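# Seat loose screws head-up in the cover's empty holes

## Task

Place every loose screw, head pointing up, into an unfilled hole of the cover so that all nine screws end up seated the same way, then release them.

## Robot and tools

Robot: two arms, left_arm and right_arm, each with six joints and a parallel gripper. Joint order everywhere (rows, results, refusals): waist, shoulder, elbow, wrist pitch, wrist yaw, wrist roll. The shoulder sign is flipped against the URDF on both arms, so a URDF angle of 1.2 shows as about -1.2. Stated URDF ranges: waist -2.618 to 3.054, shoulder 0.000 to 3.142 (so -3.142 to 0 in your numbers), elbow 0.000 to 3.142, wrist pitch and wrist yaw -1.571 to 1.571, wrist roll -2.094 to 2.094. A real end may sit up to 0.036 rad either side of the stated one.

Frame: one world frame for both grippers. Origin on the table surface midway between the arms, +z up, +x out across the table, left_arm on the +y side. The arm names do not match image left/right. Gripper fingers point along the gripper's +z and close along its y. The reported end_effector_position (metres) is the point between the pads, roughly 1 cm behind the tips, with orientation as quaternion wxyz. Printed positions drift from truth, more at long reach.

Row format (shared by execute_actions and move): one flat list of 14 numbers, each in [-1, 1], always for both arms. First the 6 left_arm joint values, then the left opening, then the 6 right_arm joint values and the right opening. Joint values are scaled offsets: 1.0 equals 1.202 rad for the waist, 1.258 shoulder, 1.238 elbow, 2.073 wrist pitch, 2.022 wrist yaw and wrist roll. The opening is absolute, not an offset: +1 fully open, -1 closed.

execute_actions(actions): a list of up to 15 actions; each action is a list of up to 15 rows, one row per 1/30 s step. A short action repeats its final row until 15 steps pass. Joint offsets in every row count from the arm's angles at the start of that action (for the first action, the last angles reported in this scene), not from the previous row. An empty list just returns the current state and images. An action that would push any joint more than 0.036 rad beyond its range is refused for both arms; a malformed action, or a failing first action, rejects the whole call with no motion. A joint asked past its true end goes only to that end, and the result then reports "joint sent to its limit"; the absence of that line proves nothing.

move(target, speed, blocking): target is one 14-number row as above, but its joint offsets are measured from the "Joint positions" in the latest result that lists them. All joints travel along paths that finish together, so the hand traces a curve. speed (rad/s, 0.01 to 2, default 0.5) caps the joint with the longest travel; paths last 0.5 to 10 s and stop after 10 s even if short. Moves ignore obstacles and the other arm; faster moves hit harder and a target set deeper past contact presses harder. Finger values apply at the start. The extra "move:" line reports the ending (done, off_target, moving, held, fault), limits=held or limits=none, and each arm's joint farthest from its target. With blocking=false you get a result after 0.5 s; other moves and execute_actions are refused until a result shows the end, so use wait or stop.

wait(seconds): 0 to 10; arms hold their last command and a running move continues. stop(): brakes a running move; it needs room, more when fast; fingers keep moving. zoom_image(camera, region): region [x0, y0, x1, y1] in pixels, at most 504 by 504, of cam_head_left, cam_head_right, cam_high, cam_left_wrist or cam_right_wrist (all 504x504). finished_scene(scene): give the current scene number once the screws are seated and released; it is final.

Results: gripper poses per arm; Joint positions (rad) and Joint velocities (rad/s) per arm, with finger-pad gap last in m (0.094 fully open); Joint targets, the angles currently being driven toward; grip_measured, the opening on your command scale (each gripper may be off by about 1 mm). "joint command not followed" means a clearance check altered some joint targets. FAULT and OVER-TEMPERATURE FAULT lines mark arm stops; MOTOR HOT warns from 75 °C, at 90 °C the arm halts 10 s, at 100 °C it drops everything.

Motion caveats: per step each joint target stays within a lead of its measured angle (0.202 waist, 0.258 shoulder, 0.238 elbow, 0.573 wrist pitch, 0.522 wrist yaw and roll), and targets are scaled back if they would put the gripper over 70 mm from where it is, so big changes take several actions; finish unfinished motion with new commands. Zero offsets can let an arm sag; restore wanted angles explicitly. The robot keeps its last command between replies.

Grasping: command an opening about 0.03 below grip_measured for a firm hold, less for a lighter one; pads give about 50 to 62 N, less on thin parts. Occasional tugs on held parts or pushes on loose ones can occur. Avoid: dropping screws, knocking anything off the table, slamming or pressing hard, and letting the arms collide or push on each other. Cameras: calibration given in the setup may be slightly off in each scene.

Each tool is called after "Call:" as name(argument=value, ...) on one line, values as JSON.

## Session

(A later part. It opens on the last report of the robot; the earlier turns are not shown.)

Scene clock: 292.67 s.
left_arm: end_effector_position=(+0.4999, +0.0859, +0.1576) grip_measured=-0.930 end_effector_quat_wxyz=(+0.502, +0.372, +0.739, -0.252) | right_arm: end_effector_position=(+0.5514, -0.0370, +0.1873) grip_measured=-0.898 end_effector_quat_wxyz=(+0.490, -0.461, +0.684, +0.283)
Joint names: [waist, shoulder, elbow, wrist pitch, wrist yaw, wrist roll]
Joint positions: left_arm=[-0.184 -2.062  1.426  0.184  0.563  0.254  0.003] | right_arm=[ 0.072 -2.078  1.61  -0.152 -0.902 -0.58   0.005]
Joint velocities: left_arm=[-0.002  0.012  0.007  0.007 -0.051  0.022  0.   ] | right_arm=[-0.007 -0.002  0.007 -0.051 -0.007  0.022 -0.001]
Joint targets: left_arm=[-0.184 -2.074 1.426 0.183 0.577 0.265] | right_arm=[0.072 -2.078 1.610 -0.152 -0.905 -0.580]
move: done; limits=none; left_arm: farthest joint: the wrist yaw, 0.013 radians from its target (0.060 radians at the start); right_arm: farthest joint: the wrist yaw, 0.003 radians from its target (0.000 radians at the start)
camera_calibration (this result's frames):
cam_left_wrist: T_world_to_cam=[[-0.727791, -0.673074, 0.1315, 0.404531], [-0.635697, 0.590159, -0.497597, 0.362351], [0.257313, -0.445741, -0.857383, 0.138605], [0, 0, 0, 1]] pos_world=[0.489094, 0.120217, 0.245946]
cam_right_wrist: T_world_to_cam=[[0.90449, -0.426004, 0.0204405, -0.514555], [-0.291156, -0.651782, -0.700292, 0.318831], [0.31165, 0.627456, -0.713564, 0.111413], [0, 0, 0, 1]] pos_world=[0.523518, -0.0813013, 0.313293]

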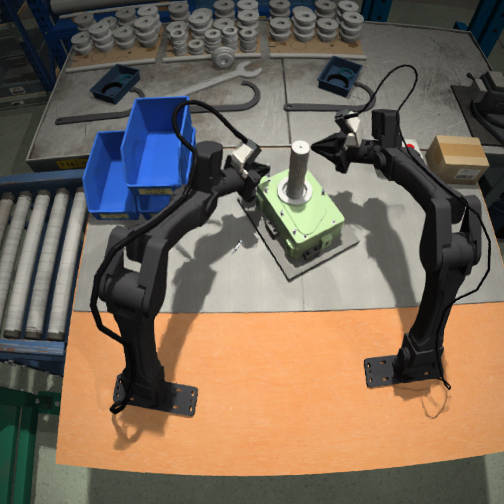

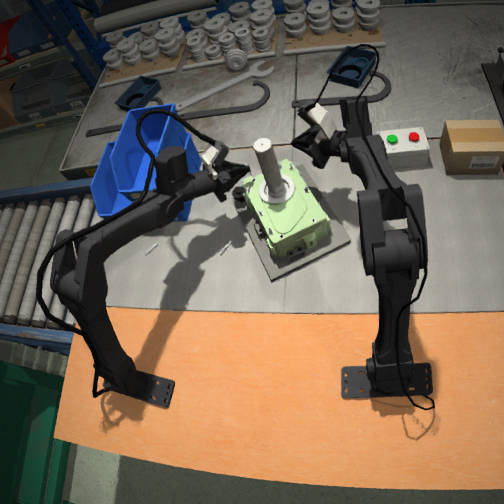

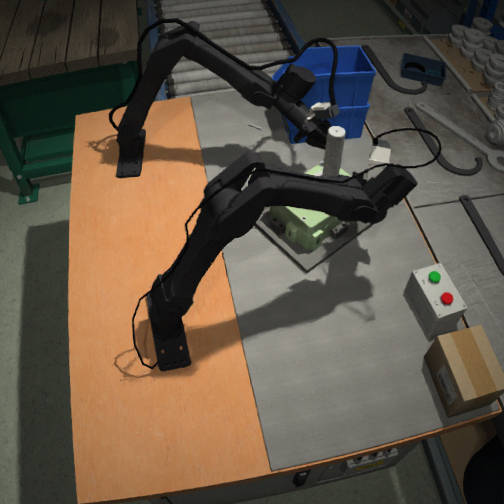

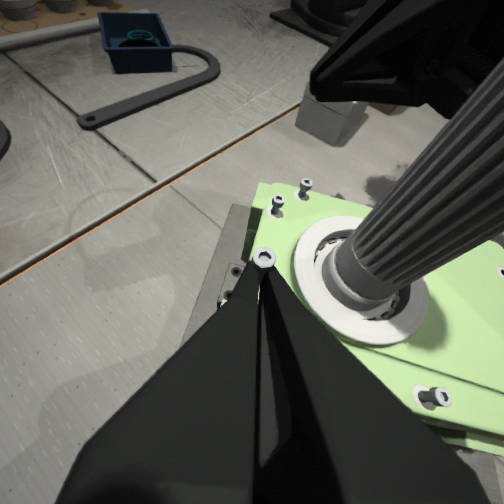

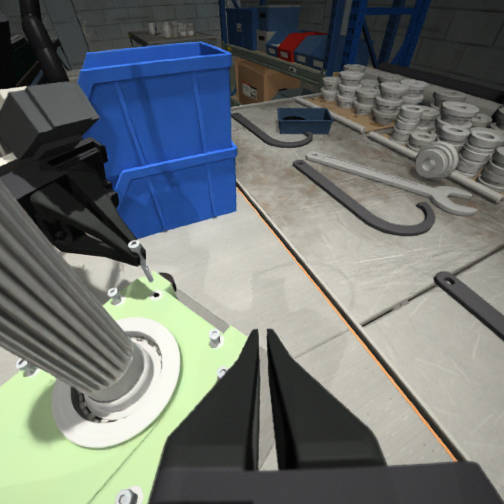

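Call:
move(target=[0,-0.027,0,0,0,0,-0.96,0,0,0,0,0,0,-0.9], speed=0.04)

Call:
zoom_image(camera="cam_right_wrist", region=[110,235,190,315])

Call:
zoom_image(camera="cam_head_left", region=[245,155,295,205])

Scene clock: 299.90 s.
left_arm: end_effector_position=(+0.5005, +0.0856, +0.1446) grip_measured=-0.930 end_effector_quat_wxyz=(+0.492, +0.371, +0.746, -0.253) | right_arm: end_effector_position=(+0.5517, -0.0373, +0.1870) grip_measured=-0.898 end_effector_quat_wxyz=(+0.490, -0.460, +0.685, +0.281)
Joint names: [waist, shoulder, elbow, wrist pitch, wrist yaw, wrist roll]
Joint positions: left_arm=[-0.184 -2.085  1.426  0.184  0.564  0.255  0.003] | right_arm=[ 0.072 -2.078  1.61  -0.152 -0.9   -0.581  0.005]
Joint velocities: left_arm=[ 0.022 -0.027 -0.042  0.066 -0.007 -0.022  0.   ] | right_arm=[-0.002  0.002 -0.007 -0.081 -0.022  0.022  0.   ]
Joint targets: left_arm=[-0.184 -2.096 1.426 0.184 0.564 0.255] | right_arm=[0.072 -2.078 1.610 -0.152 -0.902 -0.581]
move: done; limits=none; left_arm: farthest joint: the shoulder, 0.011 radians from its target (0.034 radians at the start); right_arm: farthest joint: the wrist yaw, 0.002 radians from its target (0.000 radians at the start)
camera_calibration (this result's frames):
cam_left_wrist: T_world_to_cam=[[-0.725343, -0.673457, 0.142597, 0.403662], [-0.645915, 0.594194, -0.479299, 0.358629], [0.238057, -0.439761, -0.86599, 0.137599], [0, 0, 0, 1]] pos_world=[0.491681, 0.119265, 0.233489]
cam_right_wrist: T_world_to_cam=[[0.903611, -0.427808, 0.0216172, -0.514767], [-0.292133, -0.652377, -0.69933, 0.318946], [0.313282, 0.625608, -0.714472, 0.110517], [0, 0, 0, 1]] pos_world=[0.523701, -0.0812885, 0.313137]

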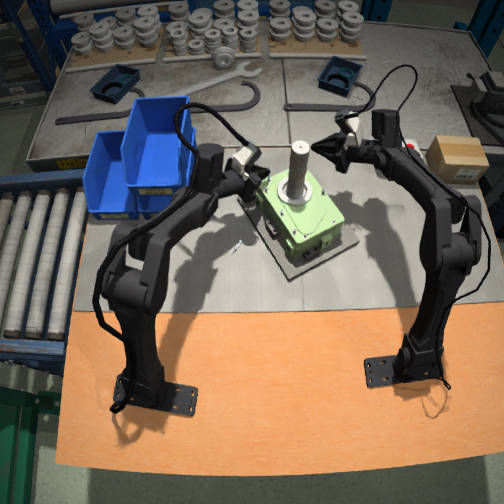

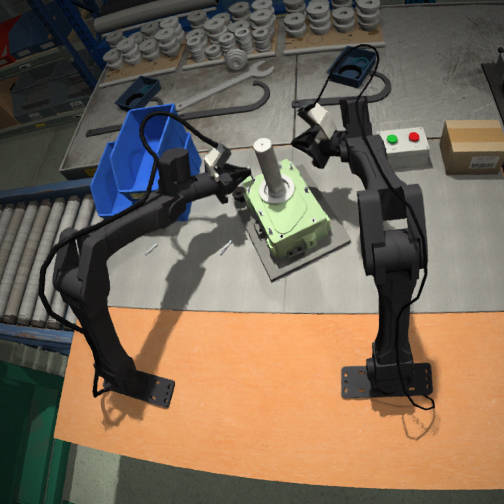

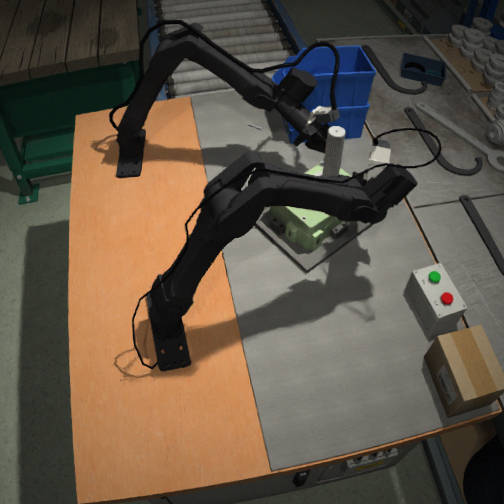

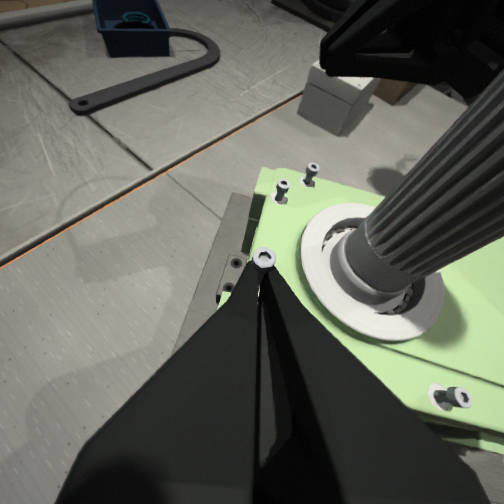

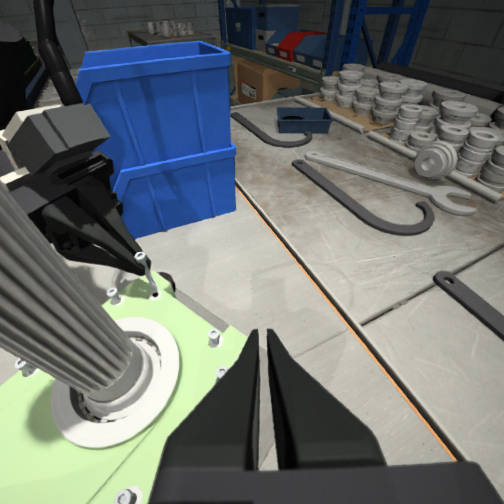

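Region (110, 235, 190, 315) of cam_right_wrist's 504x504 image, scaled by 6.300, with more detail than that image has.

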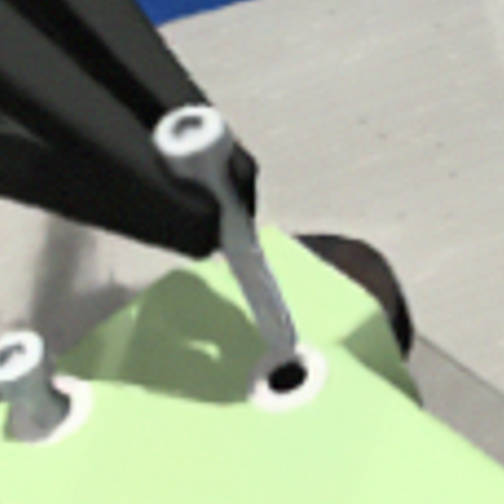

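Region (245, 155, 295, 205) of cam_head_left's 504x504 image, scaled by 10.080, with more detail than that image has.

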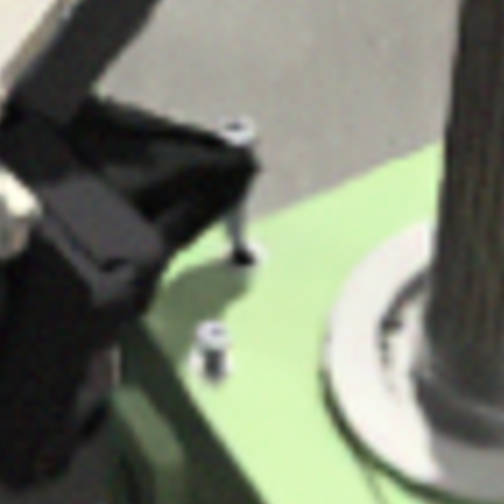

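Call:
move(target=[0,0,0,0,0.011,0,-0.96,0,0,0,0,0,0,-0.9], speed=0.03)

Call:
move(target=[0,-0.03,0,-0.008,0,0,-0.96,0,0,0,0,0,0,-0.9], speed=0.03)

Call:
zoom_image(camera="cam_right_wrist", region=[110,235,190,315])

Call:
zoom_image(camera="cam_head_left", region=[245,155,295,205])

Scene clock: 310.83 s.
left_arm: end_effector_position=(+0.4993, +0.0846, +0.1450) grip_measured=-0.930 end_effector_quat_wxyz=(+0.492, +0.373, +0.744, -0.257) | right_arm: end_effector_position=(+0.5521, -0.0375, +0.1868) grip_measured=-0.898 end_effector_quat_wxyz=(+0.490, -0.460, +0.685, +0.280)
Joint names: [waist, shoulder, elbow, wrist pitch, wrist yaw, wrist roll]
Joint positions: left_arm=[-0.184 -2.085  1.426  0.184  0.573  0.255  0.003] | right_arm=[ 0.072 -2.078  1.61  -0.152 -0.897 -0.58   0.005]
Joint velocities: left_arm=[-0.012 -0.012  0.027  0.037 -0.051  0.007  0.   ] | right_arm=[-0.002 -0.007 -0.012 -0.037  0.037  0.022 -0.   ]
Joint targets: left_arm=[-0.184 -2.085 1.426 0.184 0.586 0.255] | right_arm=[0.072 -2.078 1.610 -0.152 -0.900 -0.580]
move: done; limits=none; left_arm: farthest joint: the wrist yaw, 0.013 radians from its target (0.022 radians at the start); right_arm: farthest joint: the wrist yaw, 0.003 radians from its target (0.001 radians at the start)
camera_calibration (this result's frames):
cam_left_wrist: T_world_to_cam=[[-0.730391, -0.667228, 0.146068, 0.403598], [-0.641871, 0.597387, -0.480761, 0.356614], [0.233518, -0.4449, -0.8646, 0.140252], [0, 0, 0, 1]] pos_world=[0.490933, 0.118653, 0.233756]
cam_right_wrist: T_world_to_cam=[[0.902623, -0.429865, 0.0220856, -0.514795], [-0.293738, -0.652667, -0.698386, 0.319422], [0.314627, 0.623892, -0.71538, 0.109782], [0, 0, 0, 1]] pos_world=[0.523952, -0.0813084, 0.312986]

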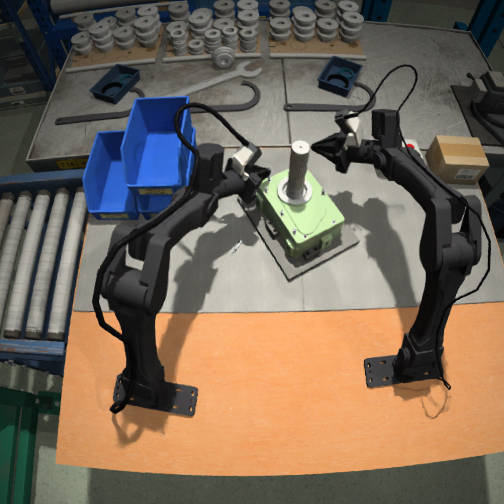

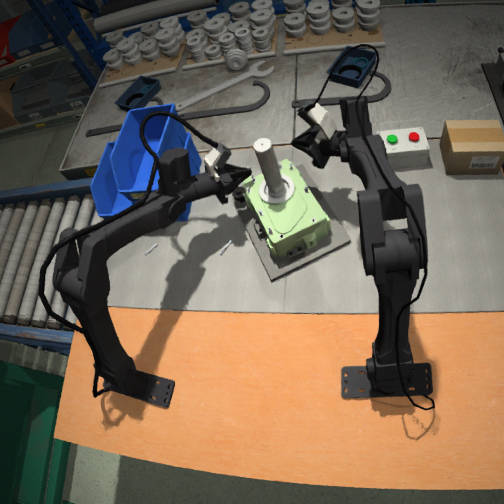

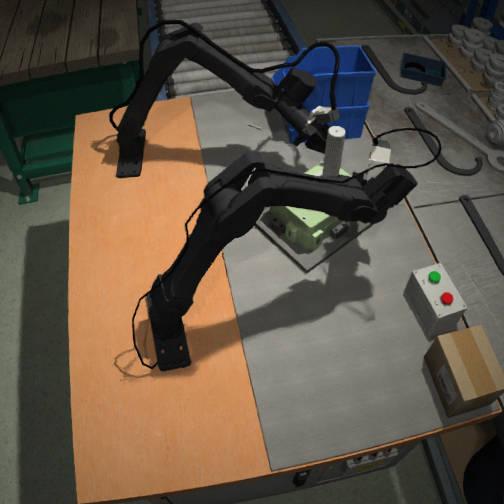

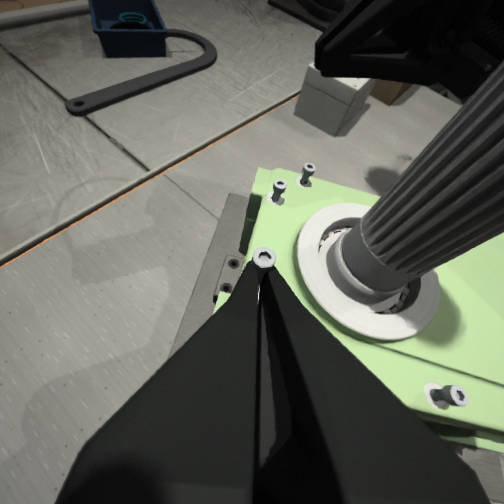

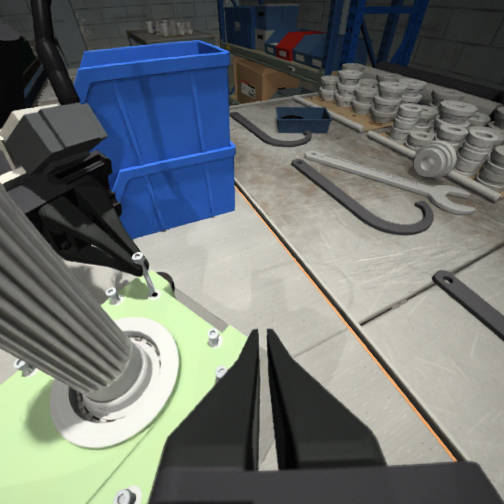

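Scene clock: 312.30 s.
left_arm: end_effector_position=(+0.4997, +0.0844, +0.1393) grip_measured=-0.930 end_effector_quat_wxyz=(+0.488, +0.372, +0.746, -0.258) | right_arm: end_effector_position=(+0.5524, -0.0378, +0.1866) grip_measured=-0.898 end_effector_quat_wxyz=(+0.490, -0.460, +0.686, +0.279)
Joint names: [waist, shoulder, elbow, wrist pitch, wrist yaw, wrist roll]
Joint positions: left_arm=[-0.184 -2.096  1.426  0.186  0.574  0.255  0.003] | right_arm=[ 0.072 -2.078  1.61  -0.152 -0.894 -0.58   0.005]
Joint velocities: left_arm=[-0.007 -0.017  0.012  0.037 -0.007  0.051 -0.   ] | right_arm=[-0.002  0.017 -0.007 -0.007  0.051 -0.051  0.001]
Joint targets: left_arm=[-0.184 -2.123 1.426 0.167 0.573 0.255] | right_arm=[0.072 -2.078 1.610 -0.152 -0.897 -0.580]
move: off_target (left_arm); limits=none; left_arm: farthest joint: the shoulder, 0.026 radians from its target (0.037 radians at the start); right_arm: farthest joint: the wrist yaw, 0.003 radians from its target (0.000 radians at the start)
camera_calibration (this result's frames):
cam_left_wrist: T_world_to_cam=[[-0.729536, -0.66711, 0.150805, 0.403429], [-0.645668, 0.599031, -0.473577, 0.35496], [0.225591, -0.442861, -0.867746, 0.139331], [0, 0, 0, 1]] pos_world=[0.49207, 0.118204, 0.228165]
cam_right_wrist: T_world_to_cam=[[0.901683, -0.431791, 0.0229124, -0.514912], [-0.295031, -0.653104, -0.697433, 0.31972], [0.316109, 0.622103, -0.716284, 0.108967], [0, 0, 0, 1]] pos_world=[0.524169, -0.081313, 0.312832]

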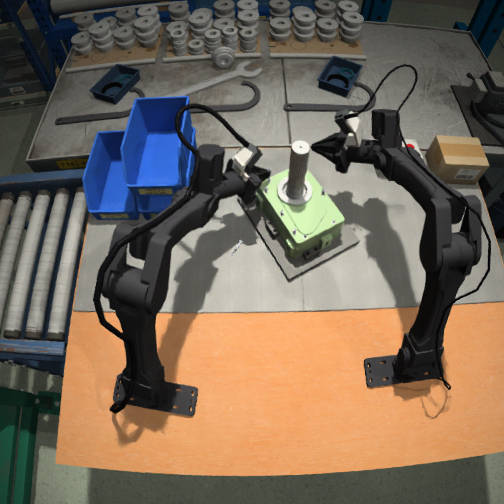

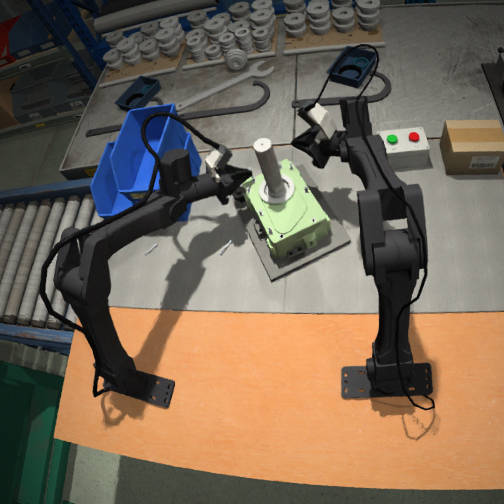

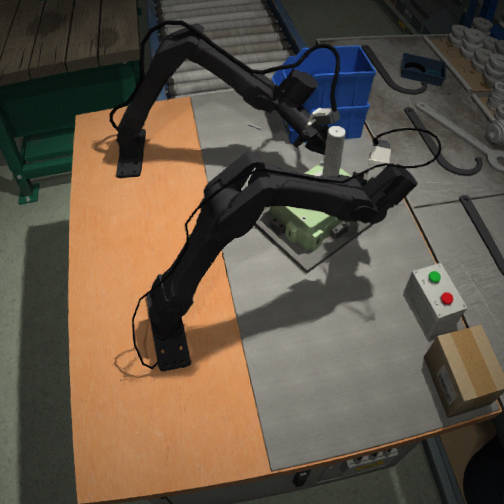

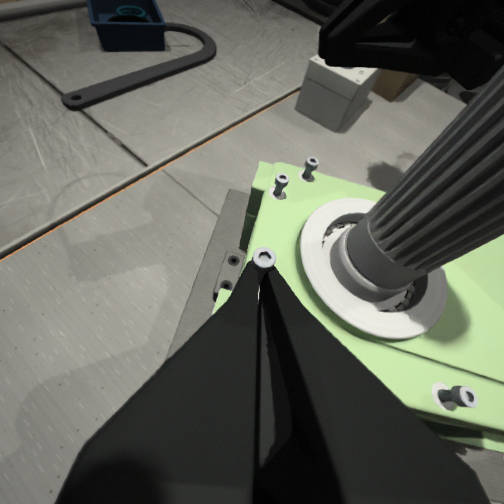

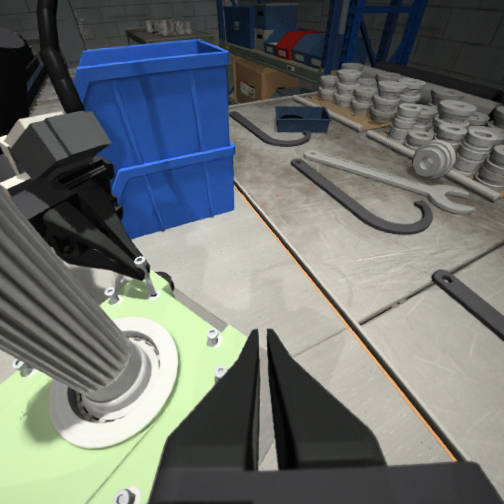

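Region (110, 235, 190, 315) of cam_right_wrist's 504x504 image, scaled by 6.300, with more detail than that image has.

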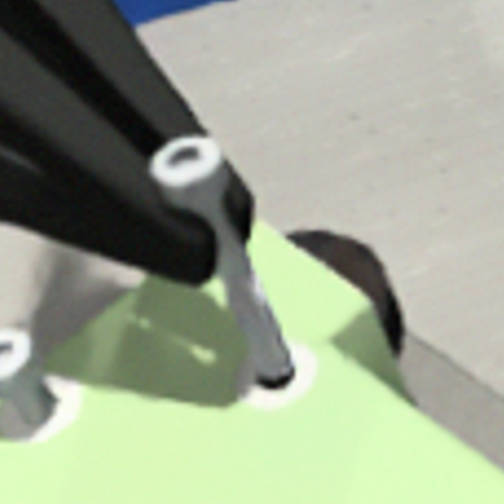

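Region (245, 155, 295, 205) of cam_head_left's 504x504 image, scaled by 10.080, with more detail than that image has.

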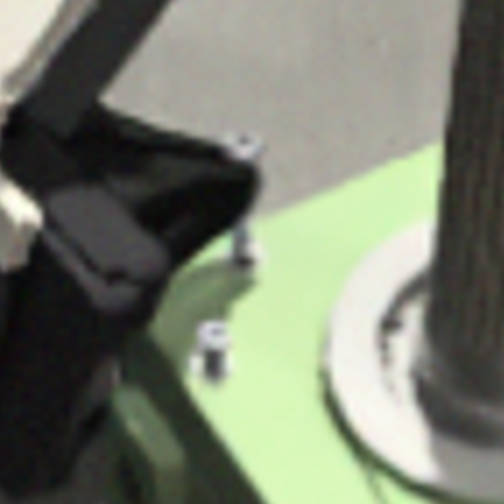

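Call:
move(target=[0,0,0,0.009,0.011,0,-0.96,0,0,0,0,0,0,-0.9], speed=0.03)

Call:
move(target=[0,-0.03,0,-0.008,0,0,-0.96,0,0,0,0,0,0,-0.9], speed=0.03)

Call:
zoom_image(camera="cam_right_wrist", region=[110,235,190,315])

Scene clock: 323.87 s.
left_arm: end_effector_position=(+0.4990, +0.0832, +0.1406) grip_measured=-0.930 end_effector_quat_wxyz=(+0.489, +0.374, +0.743, -0.261) | right_arm: end_effector_position=(+0.5527, -0.0381, +0.1864) grip_measured=-0.898 end_effector_quat_wxyz=(+0.490, -0.459, +0.687, +0.278)
Joint names: [waist, shoulder, elbow, wrist pitch, wrist yaw, wrist roll]
Joint positions: left_arm=[-0.184 -2.096  1.426  0.191  0.582  0.255  0.003] | right_arm=[ 0.072 -2.078  1.61  -0.152 -0.892 -0.58   0.005]
Joint velocities: left_arm=[ 0.017  0.002 -0.022 -0.022  0.007  0.081 -0.   ] | right_arm=[ 0.002  0.007 -0.002 -0.037 -0.022  0.022 -0.001]
Joint targets: left_arm=[-0.184 -2.096 1.426 0.204 0.596 0.255] | right_arm=[0.072 -2.078 1.610 -0.152 -0.894 -0.580]
move: done; limits=none; left_arm: farthest joint: the wrist pitch, 0.014 radians from its target (0.019 radians at the start); right_arm: farthest joint: the wrist yaw, 0.002 radians from its target (0.000 radians at the start)
camera_calibration (this result's frames):
cam_left_wrist: T_world_to_cam=[[-0.735217, -0.660596, 0.151885, 0.404114], [-0.639365, 0.601447, -0.479035, 0.353305], [0.225098, -0.449304, -0.864556, 0.140476], [0, 0, 0, 1]] pos_world=[0.491381, 0.117579, 0.229315]
cam_right_wrist: T_world_to_cam=[[0.900738, -0.433713, 0.023742, -0.515027], [-0.296325, -0.653536, -0.696479, 0.320018], [0.317588, 0.62031, -0.717184, 0.108152], [0, 0, 0, 1]] pos_world=[0.524386, -0.0813183, 0.312678]

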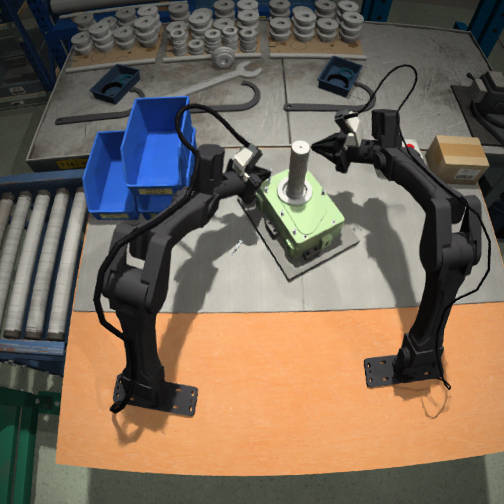

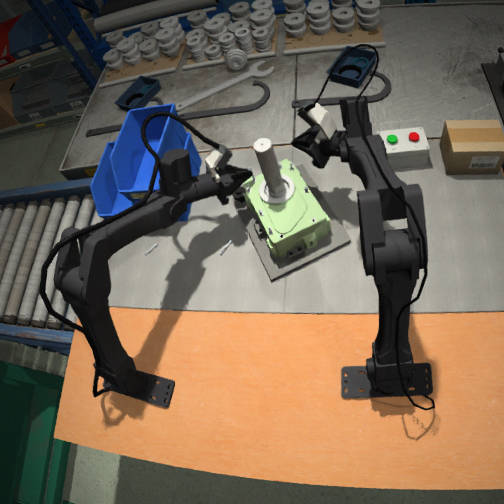

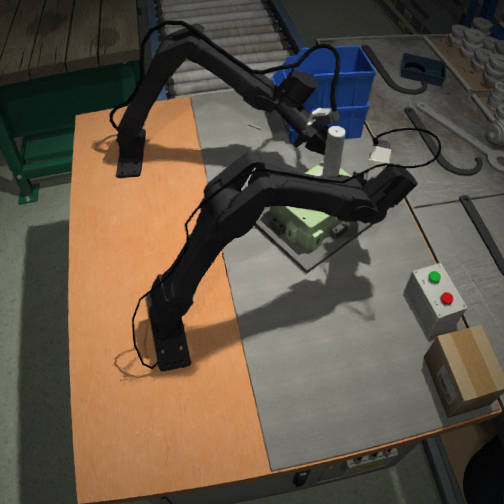

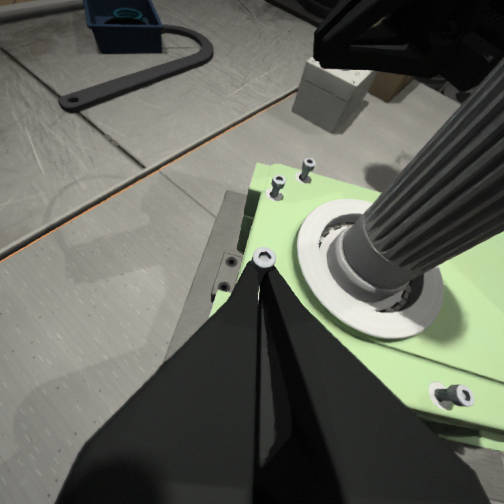

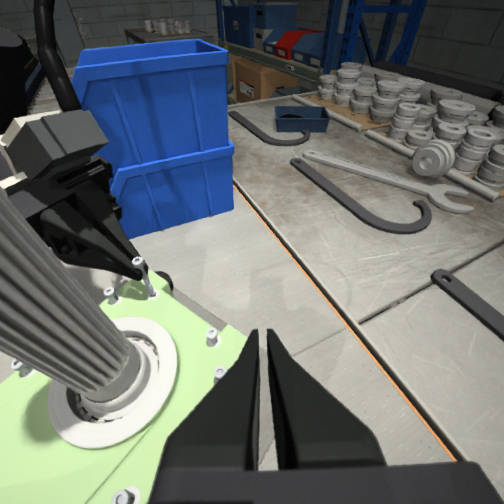

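Scene clock: 325.33 s.
left_arm: end_effector_position=(+0.4994, +0.0831, +0.1294) grip_measured=-0.930 end_effector_quat_wxyz=(+0.481, +0.373, +0.749, -0.262) | right_arm: end_effector_position=(+0.5531, -0.0383, +0.1862) grip_measured=-0.898 end_effector_quat_wxyz=(+0.490, -0.459, +0.687, +0.277)
Joint names: [waist, shoulder, elbow, wrist pitch, wrist yaw, wrist roll]
Joint positions: left_arm=[-0.184 -2.117  1.426  0.191  0.582  0.255  0.003] | right_arm=[ 0.072 -2.078  1.61  -0.152 -0.889 -0.581  0.005]
Joint velocities: left_arm=[-0.002  0.007 -0.017 -0.022  0.007  0.037  0.001] | right_arm=[-0.012  0.007  0.002  0.066  0.022  0.007 -0.   ]
Joint targets: left_arm=[-0.184 -2.134 1.426 0.174 0.582 0.255] | right_arm=[0.072 -2.078 1.610 -0.152 -0.891 -0.581]
move: done; limits=none; left_arm: farthest joint: the shoulder, 0.017 radians from its target (0.037 radians at the start); right_arm: farthest joint: the wrist yaw, 0.003 radians from its target (0.000 radians at the start)
camera_calibration (this result's frames):
cam_left_wrist: T_world_to_cam=[[-0.731993, -0.661863, 0.161628, 0.403286], [-0.648583, 0.604293, -0.462784, 0.350438], [0.208629, -0.443584, -0.871612, 0.13929], [0, 0, 0, 1]] pos_world=[0.493431, 0.116939, 0.218402]
cam_right_wrist: T_world_to_cam=[[0.899843, -0.435502, 0.0249291, -0.515231], [-0.297308, -0.654116, -0.695514, 0.320138], [0.319204, 0.618442, -0.71808, 0.107256], [0, 0, 0, 1]] pos_world=[0.52457, -0.0813081, 0.312522]

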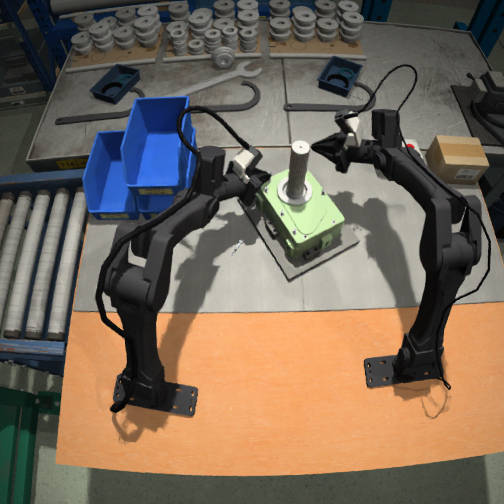

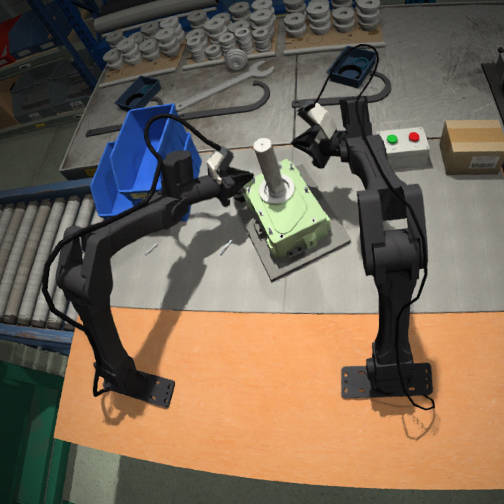

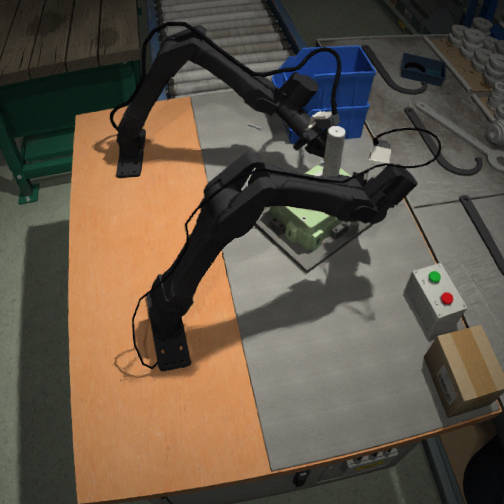

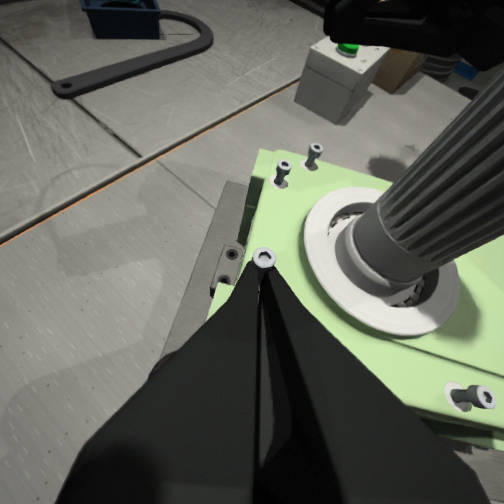

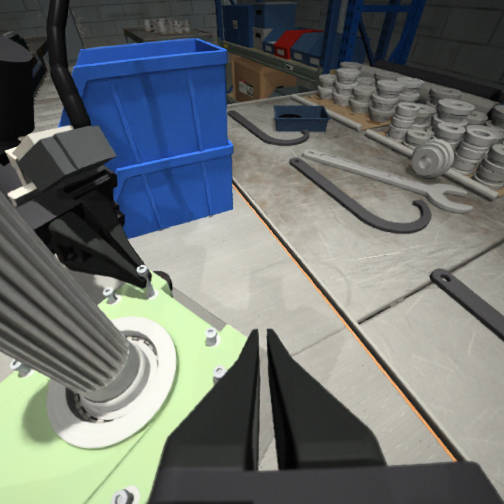

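Region (110, 235, 190, 315) of cam_right_wrist's 504x504 image, scaled by 6.300, with more detail than that image has.

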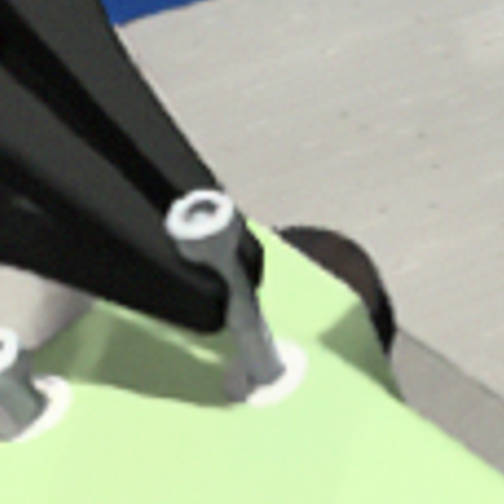

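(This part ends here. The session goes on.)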